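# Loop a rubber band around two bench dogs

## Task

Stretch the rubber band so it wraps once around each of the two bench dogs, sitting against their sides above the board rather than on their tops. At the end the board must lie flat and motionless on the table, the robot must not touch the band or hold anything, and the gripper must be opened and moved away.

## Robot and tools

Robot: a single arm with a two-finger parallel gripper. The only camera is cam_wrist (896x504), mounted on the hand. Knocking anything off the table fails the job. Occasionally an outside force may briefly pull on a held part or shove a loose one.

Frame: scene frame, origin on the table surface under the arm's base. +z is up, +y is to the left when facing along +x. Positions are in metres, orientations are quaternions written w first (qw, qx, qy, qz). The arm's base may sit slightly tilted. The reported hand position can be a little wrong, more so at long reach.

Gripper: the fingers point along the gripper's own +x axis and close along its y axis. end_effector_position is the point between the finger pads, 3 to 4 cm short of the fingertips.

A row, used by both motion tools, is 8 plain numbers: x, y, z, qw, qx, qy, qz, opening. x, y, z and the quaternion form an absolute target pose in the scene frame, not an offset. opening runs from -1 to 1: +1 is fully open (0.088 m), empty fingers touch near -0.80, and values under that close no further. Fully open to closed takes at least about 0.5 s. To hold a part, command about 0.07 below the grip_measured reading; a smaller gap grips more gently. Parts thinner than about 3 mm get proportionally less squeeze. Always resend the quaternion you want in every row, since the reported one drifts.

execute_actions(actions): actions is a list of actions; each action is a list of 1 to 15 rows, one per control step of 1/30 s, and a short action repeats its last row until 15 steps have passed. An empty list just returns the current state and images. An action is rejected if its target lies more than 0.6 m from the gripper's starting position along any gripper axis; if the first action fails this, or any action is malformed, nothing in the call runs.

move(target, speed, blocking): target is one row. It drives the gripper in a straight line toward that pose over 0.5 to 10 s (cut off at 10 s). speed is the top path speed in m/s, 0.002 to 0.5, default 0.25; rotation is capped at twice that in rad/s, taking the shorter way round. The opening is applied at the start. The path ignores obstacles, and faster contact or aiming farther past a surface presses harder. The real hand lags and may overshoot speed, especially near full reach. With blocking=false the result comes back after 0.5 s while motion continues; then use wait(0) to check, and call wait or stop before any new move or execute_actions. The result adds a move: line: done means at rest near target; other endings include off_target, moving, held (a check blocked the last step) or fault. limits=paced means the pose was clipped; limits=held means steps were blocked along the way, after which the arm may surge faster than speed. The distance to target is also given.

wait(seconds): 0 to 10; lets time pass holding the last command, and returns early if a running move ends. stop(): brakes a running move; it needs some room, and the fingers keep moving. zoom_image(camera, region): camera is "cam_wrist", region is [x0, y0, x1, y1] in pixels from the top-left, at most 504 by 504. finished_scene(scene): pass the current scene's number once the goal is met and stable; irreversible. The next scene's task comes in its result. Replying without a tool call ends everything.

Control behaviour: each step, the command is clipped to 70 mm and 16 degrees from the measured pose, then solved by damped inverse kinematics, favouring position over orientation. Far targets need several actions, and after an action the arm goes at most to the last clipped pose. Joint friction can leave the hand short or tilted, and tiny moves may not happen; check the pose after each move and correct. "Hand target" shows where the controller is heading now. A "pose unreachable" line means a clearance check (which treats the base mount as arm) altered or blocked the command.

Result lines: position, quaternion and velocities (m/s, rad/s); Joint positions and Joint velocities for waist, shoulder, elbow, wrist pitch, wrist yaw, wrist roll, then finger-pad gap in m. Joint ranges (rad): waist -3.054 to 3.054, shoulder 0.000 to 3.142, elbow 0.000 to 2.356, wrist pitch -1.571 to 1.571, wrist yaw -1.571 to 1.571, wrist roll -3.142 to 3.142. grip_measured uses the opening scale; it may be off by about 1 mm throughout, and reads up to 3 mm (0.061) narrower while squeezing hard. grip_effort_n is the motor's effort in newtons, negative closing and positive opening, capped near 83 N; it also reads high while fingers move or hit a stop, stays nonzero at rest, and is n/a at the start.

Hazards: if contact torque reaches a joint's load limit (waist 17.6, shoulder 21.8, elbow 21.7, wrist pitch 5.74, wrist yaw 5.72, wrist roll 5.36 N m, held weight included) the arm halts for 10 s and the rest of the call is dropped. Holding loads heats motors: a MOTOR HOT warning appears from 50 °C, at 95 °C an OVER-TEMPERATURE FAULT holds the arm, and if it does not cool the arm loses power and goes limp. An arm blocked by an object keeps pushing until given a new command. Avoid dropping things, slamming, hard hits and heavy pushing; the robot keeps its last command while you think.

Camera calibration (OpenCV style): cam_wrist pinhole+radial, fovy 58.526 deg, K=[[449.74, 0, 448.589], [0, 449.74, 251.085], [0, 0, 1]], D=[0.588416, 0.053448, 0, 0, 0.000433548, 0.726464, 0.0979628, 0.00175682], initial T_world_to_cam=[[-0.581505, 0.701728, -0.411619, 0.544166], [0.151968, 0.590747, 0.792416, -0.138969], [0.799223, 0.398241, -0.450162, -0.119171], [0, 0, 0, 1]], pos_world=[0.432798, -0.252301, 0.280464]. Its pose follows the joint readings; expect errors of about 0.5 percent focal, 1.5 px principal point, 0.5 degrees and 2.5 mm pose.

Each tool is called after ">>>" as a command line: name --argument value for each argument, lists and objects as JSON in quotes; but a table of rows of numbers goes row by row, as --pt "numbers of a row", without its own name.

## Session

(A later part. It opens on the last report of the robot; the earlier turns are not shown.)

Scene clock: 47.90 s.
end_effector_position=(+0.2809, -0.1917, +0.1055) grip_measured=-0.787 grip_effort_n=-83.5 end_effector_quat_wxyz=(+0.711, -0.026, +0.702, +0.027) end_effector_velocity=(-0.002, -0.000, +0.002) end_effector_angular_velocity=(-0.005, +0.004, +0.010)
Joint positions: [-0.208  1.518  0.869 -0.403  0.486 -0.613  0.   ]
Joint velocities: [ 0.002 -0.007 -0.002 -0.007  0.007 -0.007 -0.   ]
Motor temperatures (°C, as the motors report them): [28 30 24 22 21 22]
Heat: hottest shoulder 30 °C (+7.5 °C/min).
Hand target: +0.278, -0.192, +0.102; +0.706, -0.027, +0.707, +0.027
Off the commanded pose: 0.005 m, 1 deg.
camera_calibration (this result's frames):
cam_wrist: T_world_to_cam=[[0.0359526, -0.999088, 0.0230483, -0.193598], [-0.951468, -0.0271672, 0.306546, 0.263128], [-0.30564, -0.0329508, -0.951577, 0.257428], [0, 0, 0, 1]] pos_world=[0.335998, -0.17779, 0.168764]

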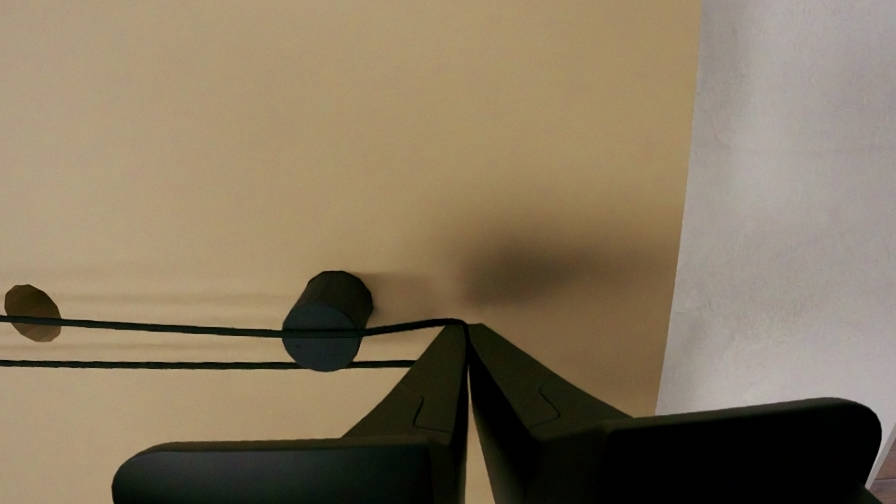

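>>> execute_actions --actions '[[[0.278,-0.1918,0.1016,0.7066,-0.0272,0.7066,0.0272,-1.0],[0.278,-0.1916,0.1011,0.7066,-0.0272,0.7066,0.0272,-1.0],[0.278,-0.1914,0.1005,0.7066,-0.0272,0.7066,0.0272,-1.0],[0.278,-0.1912,0.0999,0.7066,-0.0272,0.7066,0.0272,-1.0],[0.278,-0.191,0.0993,0.7066,-0.0272,0.7066,0.0272,-1.0],[0.2782,-0.1908,0.0987,0.7066,-0.0272,0.7066,0.0272,-1.0],[0.2784,-0.1906,0.0981,0.7066,-0.0272,0.7066,0.0272,-1.0],[0.2787,-0.1904,0.0975,0.7066,-0.0272,0.7066,0.0272,-1.0],[0.2791,-0.1902,0.0969,0.7066,-0.0272,0.7066,0.0272,-1.0],[0.2796,-0.19,0.0964,0.7066,-0.0272,0.7066,0.0272,-1.0],[0.2802,-0.1899,0.096,0.7066,-0.0272,0.7066,0.0272,-1.0],[0.2809,-0.1898,0.0957,0.7066,-0.0272,0.7066,0.0272,-1.0],[0.2817,-0.1897,0.0955,0.7066,-0.0272,0.7066,0.0272,-1.0],[0.2826,-0.1896,0.0955,0.7066,-0.0272,0.7066,0.0272,-1.0],[0.2836,-0.1895,0.0955,0.7066,-0.0272,0.7066,0.0272,-1.0]],[[0.2846,-0.1894,0.0955,0.7066,-0.0272,0.7066,0.0272,-1.0],[0.2856,-0.1893,0.0956,0.7066,-0.0272,0.7066,0.0272,-1.0],[0.2866,-0.1892,0.0957,0.7066,-0.0272,0.7066,0.0272,-1.0],[0.2876,-0.1891,0.0958,0.7066,-0.0272,0.7066,0.0272,-1.0],[0.2886,-0.189,0.0959,0.7066,-0.0272,0.7066,0.0272,-1.0],[0.2896,-0.1889,0.096,0.7066,-0.0272,0.7066,0.0272,-1.0],[0.2906,-0.1888,0.0961,0.7066,-0.0272,0.7066,0.0272,-1.0],[0.2916,-0.1887,0.0962,0.7066,-0.0272,0.7066,0.0272,-1.0],[0.2926,-0.1886,0.0963,0.7066,-0.0272,0.7066,0.0272,-1.0],[0.2936,-0.1885,0.0964,0.7066,-0.0272,0.7066,0.0272,-1.0],[0.2946,-0.1884,0.0965,0.7066,-0.0272,0.7066,0.0272,-1.0],[0.2956,-0.1883,0.0966,0.7066,-0.0272,0.7066,0.0272,-1.0],[0.2966,-0.1882,0.0967,0.7066,-0.0272,0.7066,0.0272,-1.0],[0.2976,-0.1881,0.0968,0.7066,-0.0272,0.7066,0.0272,-1.0],[0.2986,-0.188,0.0969,0.7066,-0.0272,0.7066,0.0272,-1.0]],[[0.2995,-0.188,0.097,0.7066,-0.0272,0.7066,0.0272,-1.0],[0.3003,-0.188,0.097,0.7066,-0.0272,0.7066,0.0272,-1.0],[0.301,-0.188,0.097,0.7066,-0.0272,0.7066,0.0272,-1.0],[0.3016,-0.188,0.097,0.7066,-0.0272,0.7066,0.0272,-1.0],[0.302,-0.188,0.097,0.7066,-0.0272,0.7066,0.0272,-1.0]]]'

Scene clock: 50.67 s.
end_effector_position=(+0.2971, -0.1845, +0.0966) grip_measured=-0.787 grip_effort_n=-83.5 end_effector_quat_wxyz=(+0.705, -0.026, +0.708, +0.034) end_effector_velocity=(-0.003, +0.001, +0.001) end_effector_angular_velocity=(+0.013, +0.011, -0.001)
Joint positions: [-0.178  1.607  0.934 -0.416  0.501 -0.583  0.   ]
Joint velocities: [-0.002 -0.002  0.002 -0.022 -0.007  0.007 -0.   ]
Motor temperatures (°C, as the motors report them): [28 30 24 22 21 22]
Heat: hottest shoulder 30 °C (+7.1 °C/min).
Hand target: +0.302, -0.188, +0.097; +0.707, -0.027, +0.706, +0.027
Off the commanded pose: 0.006 m, 1 deg.
camera_calibration (this result's frames):
cam_wrist: T_world_to_cam=[[0.0470044, -0.998805, 0.0133788, -0.189082], [-0.945539, -0.0401708, 0.323021, 0.275628], [-0.322097, -0.0278335, -0.946297, 0.259468], [0, 0, 0, 1]] pos_world=[0.353078, -0.170562, 0.159031]

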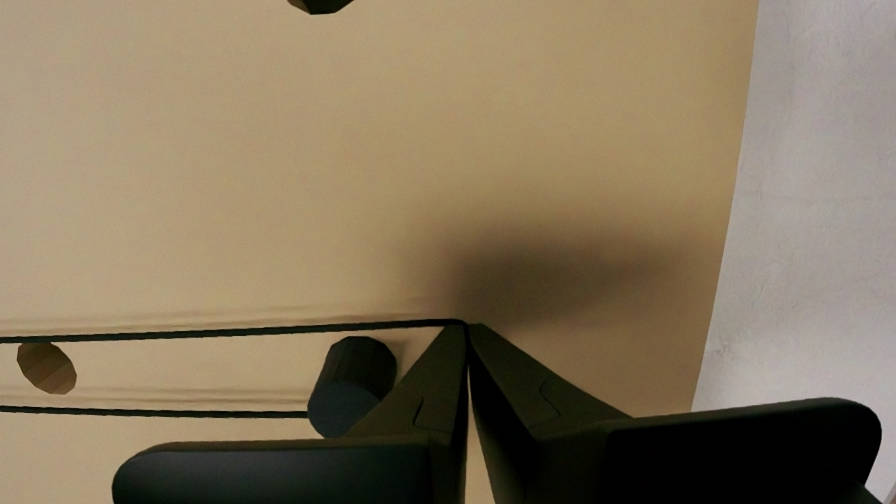

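>>> execute_actions --actions '[[[0.3022,-0.1878,0.0972,0.7065,-0.0294,0.7065,0.0294,-1.0],[0.3025,-0.1876,0.0973,0.7064,-0.0315,0.7064,0.0315,-1.0],[0.3027,-0.1874,0.0974,0.7063,-0.0337,0.7063,0.0337,-1.0],[0.3030,-0.1872,0.0975,0.7062,-0.0358,0.7062,0.0358,-1.0],[0.3032,-0.1870,0.0975,0.7061,-0.0380,0.7061,0.0380,-1.0],[0.3039,-0.1865,0.0975,0.7056,-0.044,0.7056,0.044,-1.0],[0.3045,-0.1859,0.0975,0.7052,-0.050,0.7052,0.050,-1.0],[0.3052,-0.1854,0.0975,0.7047,-0.056,0.7047,0.056,-1.0],[0.3058,-0.1848,0.0975,0.7043,-0.062,0.7043,0.062,-1.0],[0.3065,-0.1842,0.0975,0.7038,-0.068,0.7038,0.068,-1.0],[0.3073,-0.1833,0.0975,0.7026,-0.0770,0.7026,0.0770,-1.0],[0.3081,-0.1823,0.0975,0.7015,-0.0860,0.7015,0.0860,-1.0],[0.3090,-0.1813,0.0975,0.7003,-0.0951,0.7003,0.0951,-1.0],[0.3098,-0.1804,0.0975,0.6992,-0.1041,0.6992,0.1041,-1.0],[0.3107,-0.1794,0.0975,0.6980,-0.1131,0.6980,0.1131,-1.0]],[[0.3114,-0.1780,0.0975,0.6957,-0.1243,0.6957,0.1243,-1.0],[0.3122,-0.1767,0.0975,0.6934,-0.1354,0.6934,0.1354,-1.0],[0.3130,-0.1753,0.0975,0.6912,-0.1466,0.6912,0.1466,-1.0],[0.3138,-0.1739,0.0975,0.6889,-0.1577,0.6889,0.1577,-1.0],[0.3146,-0.1726,0.0975,0.6866,-0.1689,0.6866,0.1689,-1.0],[0.3151,-0.1709,0.0975,0.6830,-0.1813,0.6830,0.1813,-1.0],[0.3156,-0.1692,0.0975,0.6793,-0.1937,0.6793,0.1937,-1.0],[0.3161,-0.1675,0.0975,0.6757,-0.2060,0.6757,0.2060,-1.0],[0.3166,-0.1658,0.0975,0.6720,-0.2184,0.6720,0.2184,-1.0],[0.3171,-0.1641,0.0975,0.6684,-0.2308,0.6684,0.2308,-1.0],[0.3172,-0.1623,0.0975,0.6633,-0.2435,0.6633,0.2435,-1.0],[0.3173,-0.1605,0.0975,0.6582,-0.2562,0.6582,0.2562,-1.0],[0.3174,-0.1587,0.0975,0.6531,-0.2690,0.6531,0.2690,-1.0],[0.3175,-0.1569,0.0975,0.6480,-0.2817,0.6480,0.2817,-1.0],[0.3175,-0.1551,0.0975,0.6429,-0.2944,0.6429,0.2944,-1.0]],[[0.3171,-0.1533,0.0975,0.6366,-0.3066,0.6366,0.3066,-1.0],[0.3167,-0.1516,0.0975,0.6303,-0.3187,0.6303,0.3187,-1.0],[0.3163,-0.1499,0.0975,0.6241,-0.3309,0.6241,0.3309,-1.0],[0.3159,-0.1482,0.0975,0.6178,-0.3430,0.6178,0.3430,-1.0],[0.3156,-0.1465,0.0975,0.6115,-0.3552,0.6115,0.3552,-1.0],[0.3148,-0.1450,0.0975,0.6045,-0.3660,0.6045,0.3660,-1.0],[0.3141,-0.1436,0.0975,0.5975,-0.3769,0.5975,0.3769,-1.0],[0.3134,-0.1421,0.0975,0.5905,-0.3877,0.5905,0.3877,-1.0],[0.3127,-0.1407,0.0975,0.5835,-0.3986,0.5835,0.3986,-1.0],[0.3120,-0.1392,0.0975,0.5765,-0.4094,0.5765,0.4094,-1.0],[0.3111,-0.1382,0.0975,0.5695,-0.4184,0.5695,0.4184,-1.0],[0.3102,-0.1371,0.0975,0.5626,-0.4274,0.5626,0.4274,-1.0],[0.3093,-0.1360,0.0975,0.5556,-0.4365,0.5556,0.4365,-1.0],[0.3085,-0.1350,0.0975,0.5487,-0.4455,0.5487,0.4455,-1.0],[0.3076,-0.1339,0.0975,0.5417,-0.4545,0.5417,0.4545,-1.0]],[[0.3067,-0.1332,0.0975,0.5356,-0.4613,0.5356,0.4613,-1.0],[0.3059,-0.1325,0.0975,0.5296,-0.4680,0.5296,0.4680,-1.0],[0.3051,-0.1319,0.0975,0.5235,-0.4748,0.5235,0.4748,-1.0],[0.3042,-0.1312,0.0975,0.5175,-0.4815,0.5175,0.4815,-1.0],[0.3034,-0.1305,0.0975,0.5114,-0.4883,0.5114,0.4883,-1.0],[0.3028,-0.1301,0.0975,0.5071,-0.4926,0.5071,0.4926,-1.0],[0.3022,-0.1298,0.0975,0.5029,-0.4969,0.5029,0.4969,-1.0],[0.3016,-0.1294,0.0975,0.4986,-0.5011,0.4986,0.5011,-1.0],[0.3010,-0.1291,0.0975,0.4944,-0.5054,0.4944,0.5054,-1.0],[0.3005,-0.1287,0.0975,0.4901,-0.5097,0.4901,0.5097,-1.0],[0.3002,-0.1286,0.0975,0.4885,-0.5112,0.4885,0.5112,-1.0],[0.3000,-0.1285,0.0975,0.4869,-0.5127,0.4869,0.5127,-1.0],[0.2998,-0.1284,0.0975,0.4854,-0.5141,0.4854,0.5141,-1.0],[0.2996,-0.1283,0.0975,0.4838,-0.5156,0.4838,0.5156,-1.0],[0.2994,-0.1282,0.0975,0.4822,-0.5171,0.4822,0.5171,-1.0]]]'

Scene clock: 62.60 s.
end_effector_position=(+0.2991, -0.1329, +0.0945) grip_measured=-0.787 grip_effort_n=-83.5 end_effector_quat_wxyz=(+0.484, -0.509, +0.497, +0.510) end_effector_velocity=(-0.007, +0.004, +0.002) end_effector_angular_velocity=(+0.009, -0.007, +0.240)
Joint positions: [-0.029  1.669  0.857 -0.356  0.59  -1.949  0.   ]
Joint velocities: [ 0.002 -0.027 -0.042  0.022 -0.007 -0.242 -0.   ]
Motor temperatures (°C, as the motors report them): [28 30 24 22 21 22]
Heat: hottest shoulder 30 °C (+5.1 °C/min).
Hand target: +0.299, -0.128, +0.097; +0.482, -0.517, +0.482, +0.517
Off the commanded pose: 0.006 m, 2 deg.
camera_calibration (this result's frames):
cam_wrist: T_world_to_cam=[[0.999932, -0.000841266, 0.0116312, -0.289885], [-0.00462113, -0.944327, 0.328975, -0.121857], [0.0107069, -0.329006, -0.944267, 0.119738], [0, 0, 0, 1]] pos_world=[0.28802, -0.0759226, 0.156524]

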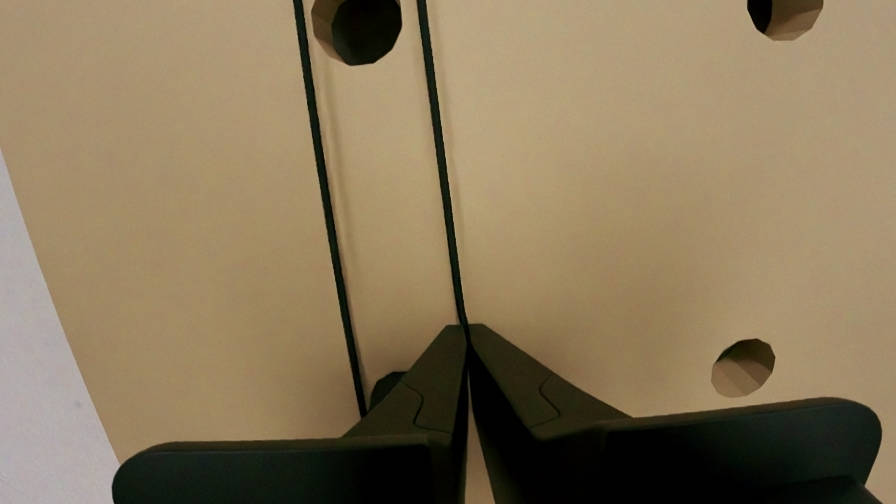

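>>> execute_actions --actions '[[[0.299,-0.1279,0.0976,0.4800,-0.5192,0.4800,0.5192,-1.0],[0.2985,-0.1276,0.0977,0.4790,-0.5200,0.4790,0.5200,-1.0],[0.2979,-0.1272,0.0978,0.4780,-0.5210,0.4780,0.5210,-1.0],[0.2973,-0.1268,0.0979,0.4777,-0.5213,0.4777,0.5213,-1.0],[0.2967,-0.1264,0.098,0.4777,-0.5213,0.4777,0.5213,-1.0],[0.2961,-0.126,0.098,0.4777,-0.5213,0.4777,0.5213,-1.0],[0.2955,-0.1256,0.098,0.4777,-0.5213,0.4777,0.5213,-1.0],[0.2949,-0.1252,0.098,0.4777,-0.5213,0.4777,0.5213,-1.0],[0.2943,-0.1248,0.098,0.4777,-0.5213,0.4777,0.5213,-1.0],[0.2937,-0.1245,0.098,0.4777,-0.5213,0.4777,0.5213,-1.0],[0.2932,-0.1243,0.098,0.4777,-0.5213,0.4777,0.5213,-0.9],[0.2928,-0.1241,0.098,0.4777,-0.5213,0.4777,0.5213,-0.85],[0.2925,-0.124,0.098,0.4777,-0.5213,0.4777,0.5213,-0.82],[0.2925,-0.124,0.098,0.4777,-0.5213,0.4777,0.5213,-0.8],[0.2925,-0.124,0.098,0.4777,-0.5213,0.4777,0.5213,-0.79]],[[0.2925,-0.124,0.098,0.4777,-0.5213,0.4777,0.5213,-0.78],[0.2925,-0.124,0.098,0.4777,-0.5213,0.4777,0.5213,-0.77],[0.2925,-0.124,0.098,0.4777,-0.5213,0.4777,0.5213,-0.76],[0.2925,-0.124,0.098,0.4777,-0.5213,0.4777,0.5213,-0.75],[0.2925,-0.124,0.098,0.4777,-0.5213,0.4777,0.5213,-0.74],[0.2925,-0.124,0.098,0.4777,-0.5213,0.4777,0.5213,-0.725],[0.2925,-0.124,0.098,0.4777,-0.5213,0.4777,0.5213,-0.71],[0.2925,-0.124,0.098,0.4777,-0.5213,0.4777,0.5213,-0.695],[0.2925,-0.124,0.098,0.4777,-0.5213,0.4777,0.5213,-0.68],[0.2925,-0.124,0.098,0.4777,-0.5213,0.4777,0.5213,-0.66],[0.2925,-0.124,0.098,0.4777,-0.5213,0.4777,0.5213,-0.64],[0.2925,-0.124,0.098,0.4777,-0.5213,0.4777,0.5213,-0.62]]]'

Scene clock: 64.67 s.
end_effector_position=(+0.2934, -0.1254, +0.0966) grip_measured=-0.636 grip_effort_n=11.9 end_effector_quat_wxyz=(-0.478, +0.520, -0.481, -0.520) end_effector_velocity=(+0.002, +0.001, +0.001) end_effector_angular_velocity=(+0.006, -0.010, +0.020)
Joint positions: [-0.014  1.648  0.817 -0.337  0.584 -1.981  0.008]
Joint velocities: [ 0.002 -0.002 -0.002  0.007 -0.007 -0.022  0.007]
Motor temperatures (°C, as the motors report them): [28 30 24 22 21 22]
Heat: hottest shoulder 30 °C (+5.1 °C/min).
Hand target: +0.293, -0.124, +0.098; -0.478, +0.521, -0.478, -0.521
Off the commanded pose: 0.002 m, 0 deg.
camera_calibration (this result's frames):
cam_wrist: T_world_to_cam=[[0.998876, 0.0419689, 0.0220472, -0.279561], [0.0327035, -0.946699, 0.320456, -0.125879], [0.0343213, -0.319375, -0.947007, 0.11882], [0, 0, 0, 1]] pos_world=[0.279286, -0.0694889, 0.159025]

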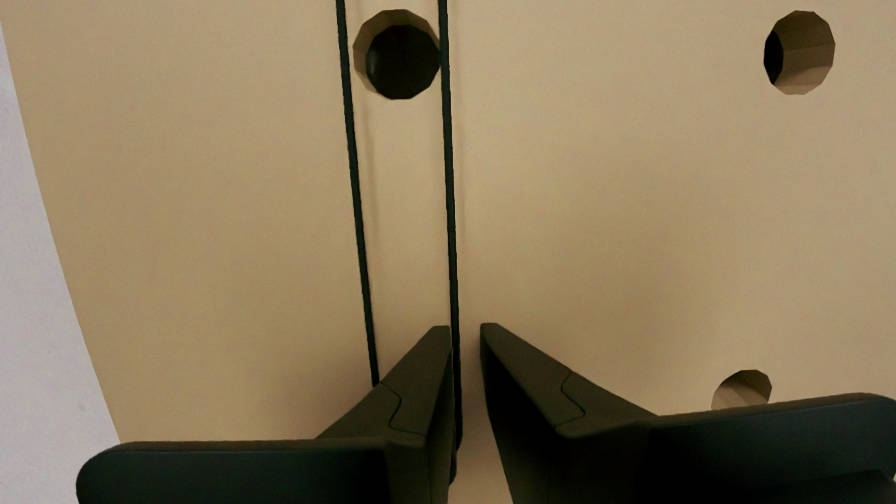

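>>> execute_actions --actions '[[[0.2922,-0.124,0.098,0.4777,-0.5213,0.4777,0.5213,-0.6],[0.2919,-0.124,0.0983,0.4777,-0.5213,0.4777,0.5213,-0.58],[0.2916,-0.124,0.0988,0.4777,-0.5213,0.4777,0.5213,-0.56],[0.2913,-0.124,0.0995,0.4777,-0.5213,0.4777,0.5213,-0.55],[0.291,-0.124,0.1004,0.4777,-0.5213,0.4777,0.5213,-0.55],[0.291,-0.124,0.1015,0.4777,-0.5213,0.4777,0.5213,-0.55],[0.291,-0.124,0.1028,0.4777,-0.5213,0.4777,0.5213,-0.55],[0.291,-0.124,0.1043,0.4777,-0.5213,0.4777,0.5213,-0.55],[0.291,-0.124,0.106,0.4777,-0.5213,0.4777,0.5213,-0.55],[0.291,-0.124,0.108,0.4777,-0.5213,0.4777,0.5213,-0.55],[0.291,-0.124,0.1103,0.4777,-0.5213,0.4777,0.5213,-0.55],[0.291,-0.124,0.1129,0.4777,-0.5213,0.4777,0.5213,-0.55],[0.291,-0.124,0.1158,0.4777,-0.5213,0.4777,0.5213,-0.55],[0.291,-0.124,0.119,0.4777,-0.5213,0.4777,0.5213,-0.55],[0.291,-0.124,0.1225,0.4777,-0.5213,0.4777,0.5213,-0.55]],[[0.2915,-0.1245,0.1263,0.4777,-0.5213,0.4777,0.5213,-0.55],[0.2925,-0.125,0.1303,0.4777,-0.5213,0.4777,0.5213,-0.55],[0.294,-0.126,0.1345,0.4777,-0.5213,0.4777,0.5213,-0.55],[0.296,-0.127,0.139,0.4777,-0.5213,0.4777,0.5213,-0.55],[0.2985,-0.128,0.1435,0.4777,-0.5213,0.4777,0.5213,-0.55],[0.301,-0.129,0.148,0.4777,-0.5213,0.4777,0.5213,-0.55],[0.3035,-0.13,0.1525,0.4777,-0.5213,0.4777,0.5213,-0.55],[0.306,-0.131,0.157,0.4777,-0.5213,0.4777,0.5213,-0.55],[0.3085,-0.132,0.1615,0.4777,-0.5213,0.4777,0.5213,-0.55],[0.311,-0.133,0.166,0.4777,-0.5213,0.4777,0.5213,-0.55],[0.3135,-0.134,0.1705,0.4777,-0.5213,0.4777,0.5213,-0.55],[0.316,-0.135,0.175,0.4777,-0.5213,0.4777,0.5213,-0.55],[0.3185,-0.136,0.1795,0.4777,-0.5213,0.4777,0.5213,-0.55],[0.321,-0.137,0.184,0.4777,-0.5213,0.4777,0.5213,-0.55],[0.3235,-0.138,0.1885,0.4777,-0.5213,0.4777,0.5213,-0.55]],[[0.3257,-0.1388,0.1927,0.4777,-0.5213,0.4777,0.5213,-0.55],[0.3276,-0.1394,0.1965,0.4777,-0.5213,0.4777,0.5213,-0.55],[0.3292,-0.1398,0.1999,0.4777,-0.5213,0.4777,0.5213,-0.55],[0.3305,-0.14,0.2029,0.4777,-0.5213,0.4777,0.5213,-0.55],[0.3315,-0.14,0.2054,0.4777,-0.5213,0.4777,0.5213,-0.55],[0.3322,-0.14,0.2074,0.4777,-0.5213,0.4777,0.5213,-0.55],[0.3327,-0.14,0.2089,0.4777,-0.5213,0.4777,0.5213,-0.55],[0.333,-0.14,0.21,0.4777,-0.5213,0.4777,0.5213,-0.55]]]'

Scene clock: 67.47 s.
end_effector_position=(+0.3300, -0.1409, +0.2098) grip_measured=-0.553 grip_effort_n=12.3 end_effector_quat_wxyz=(-0.478, +0.521, -0.477, -0.522) end_effector_velocity=(-0.004, +0.001, -0.004) end_effector_angular_velocity=(+0.008, +0.029, +0.006)
Joint positions: [ 0.198  1.545  1.17  -0.932  0.648 -1.744  0.012]
Joint velocities: [-0.007  0.012  0.002 -0.022 -0.007  0.007 -0.   ]
Motor temperatures (°C, as the motors report them): [28 30 24 22 21 22]
Heat: hottest shoulder 30 °C (+4.1 °C/min).
Hand target: +0.333, -0.140, +0.210; -0.478, +0.521, -0.478, -0.521
Off the commanded pose: 0.003 m, 0 deg.
camera_calibration (this result's frames):
cam_wrist: T_world_to_cam=[[0.998495, 0.0482799, 0.0260193, -0.317711], [0.0376017, -0.947992, 0.316066, -0.178896], [0.0399257, -0.314612, -0.94838, 0.21896], [0, 0, 0, 1]] pos_world=[0.315218, -0.0853652, 0.272467]

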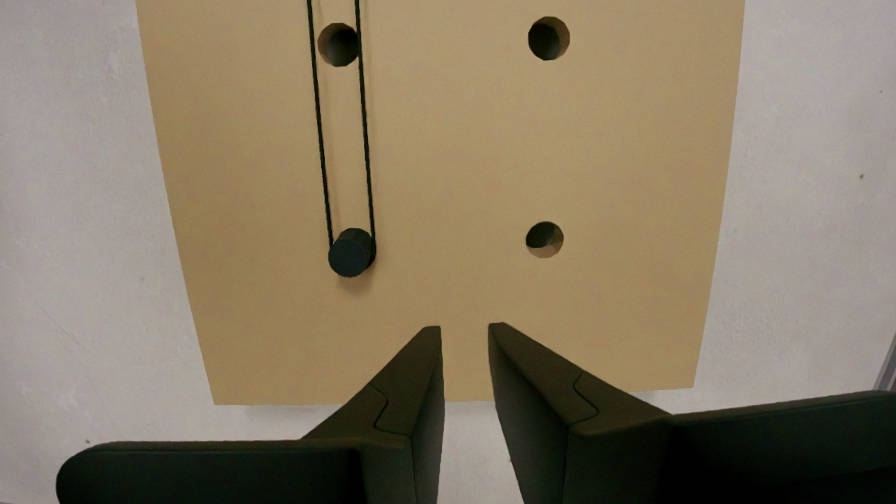

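>>> zoom_image --camera "cam_wrist" --region '[270, 0, 450, 300]'

Region (270, 0, 450, 300) of cam_wrist's 896x504 image, scaled by 1.680, with more detail than that image has; it fills the left 302 columns of this view, and the rest is white.

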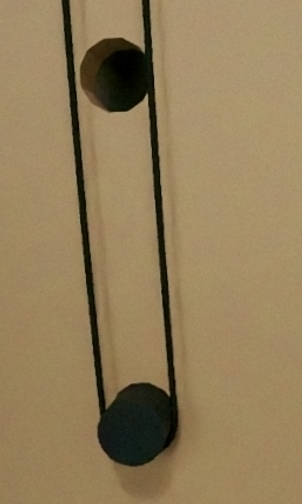

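>>> finished_scene --scene 2

The scene is finished: the task was done.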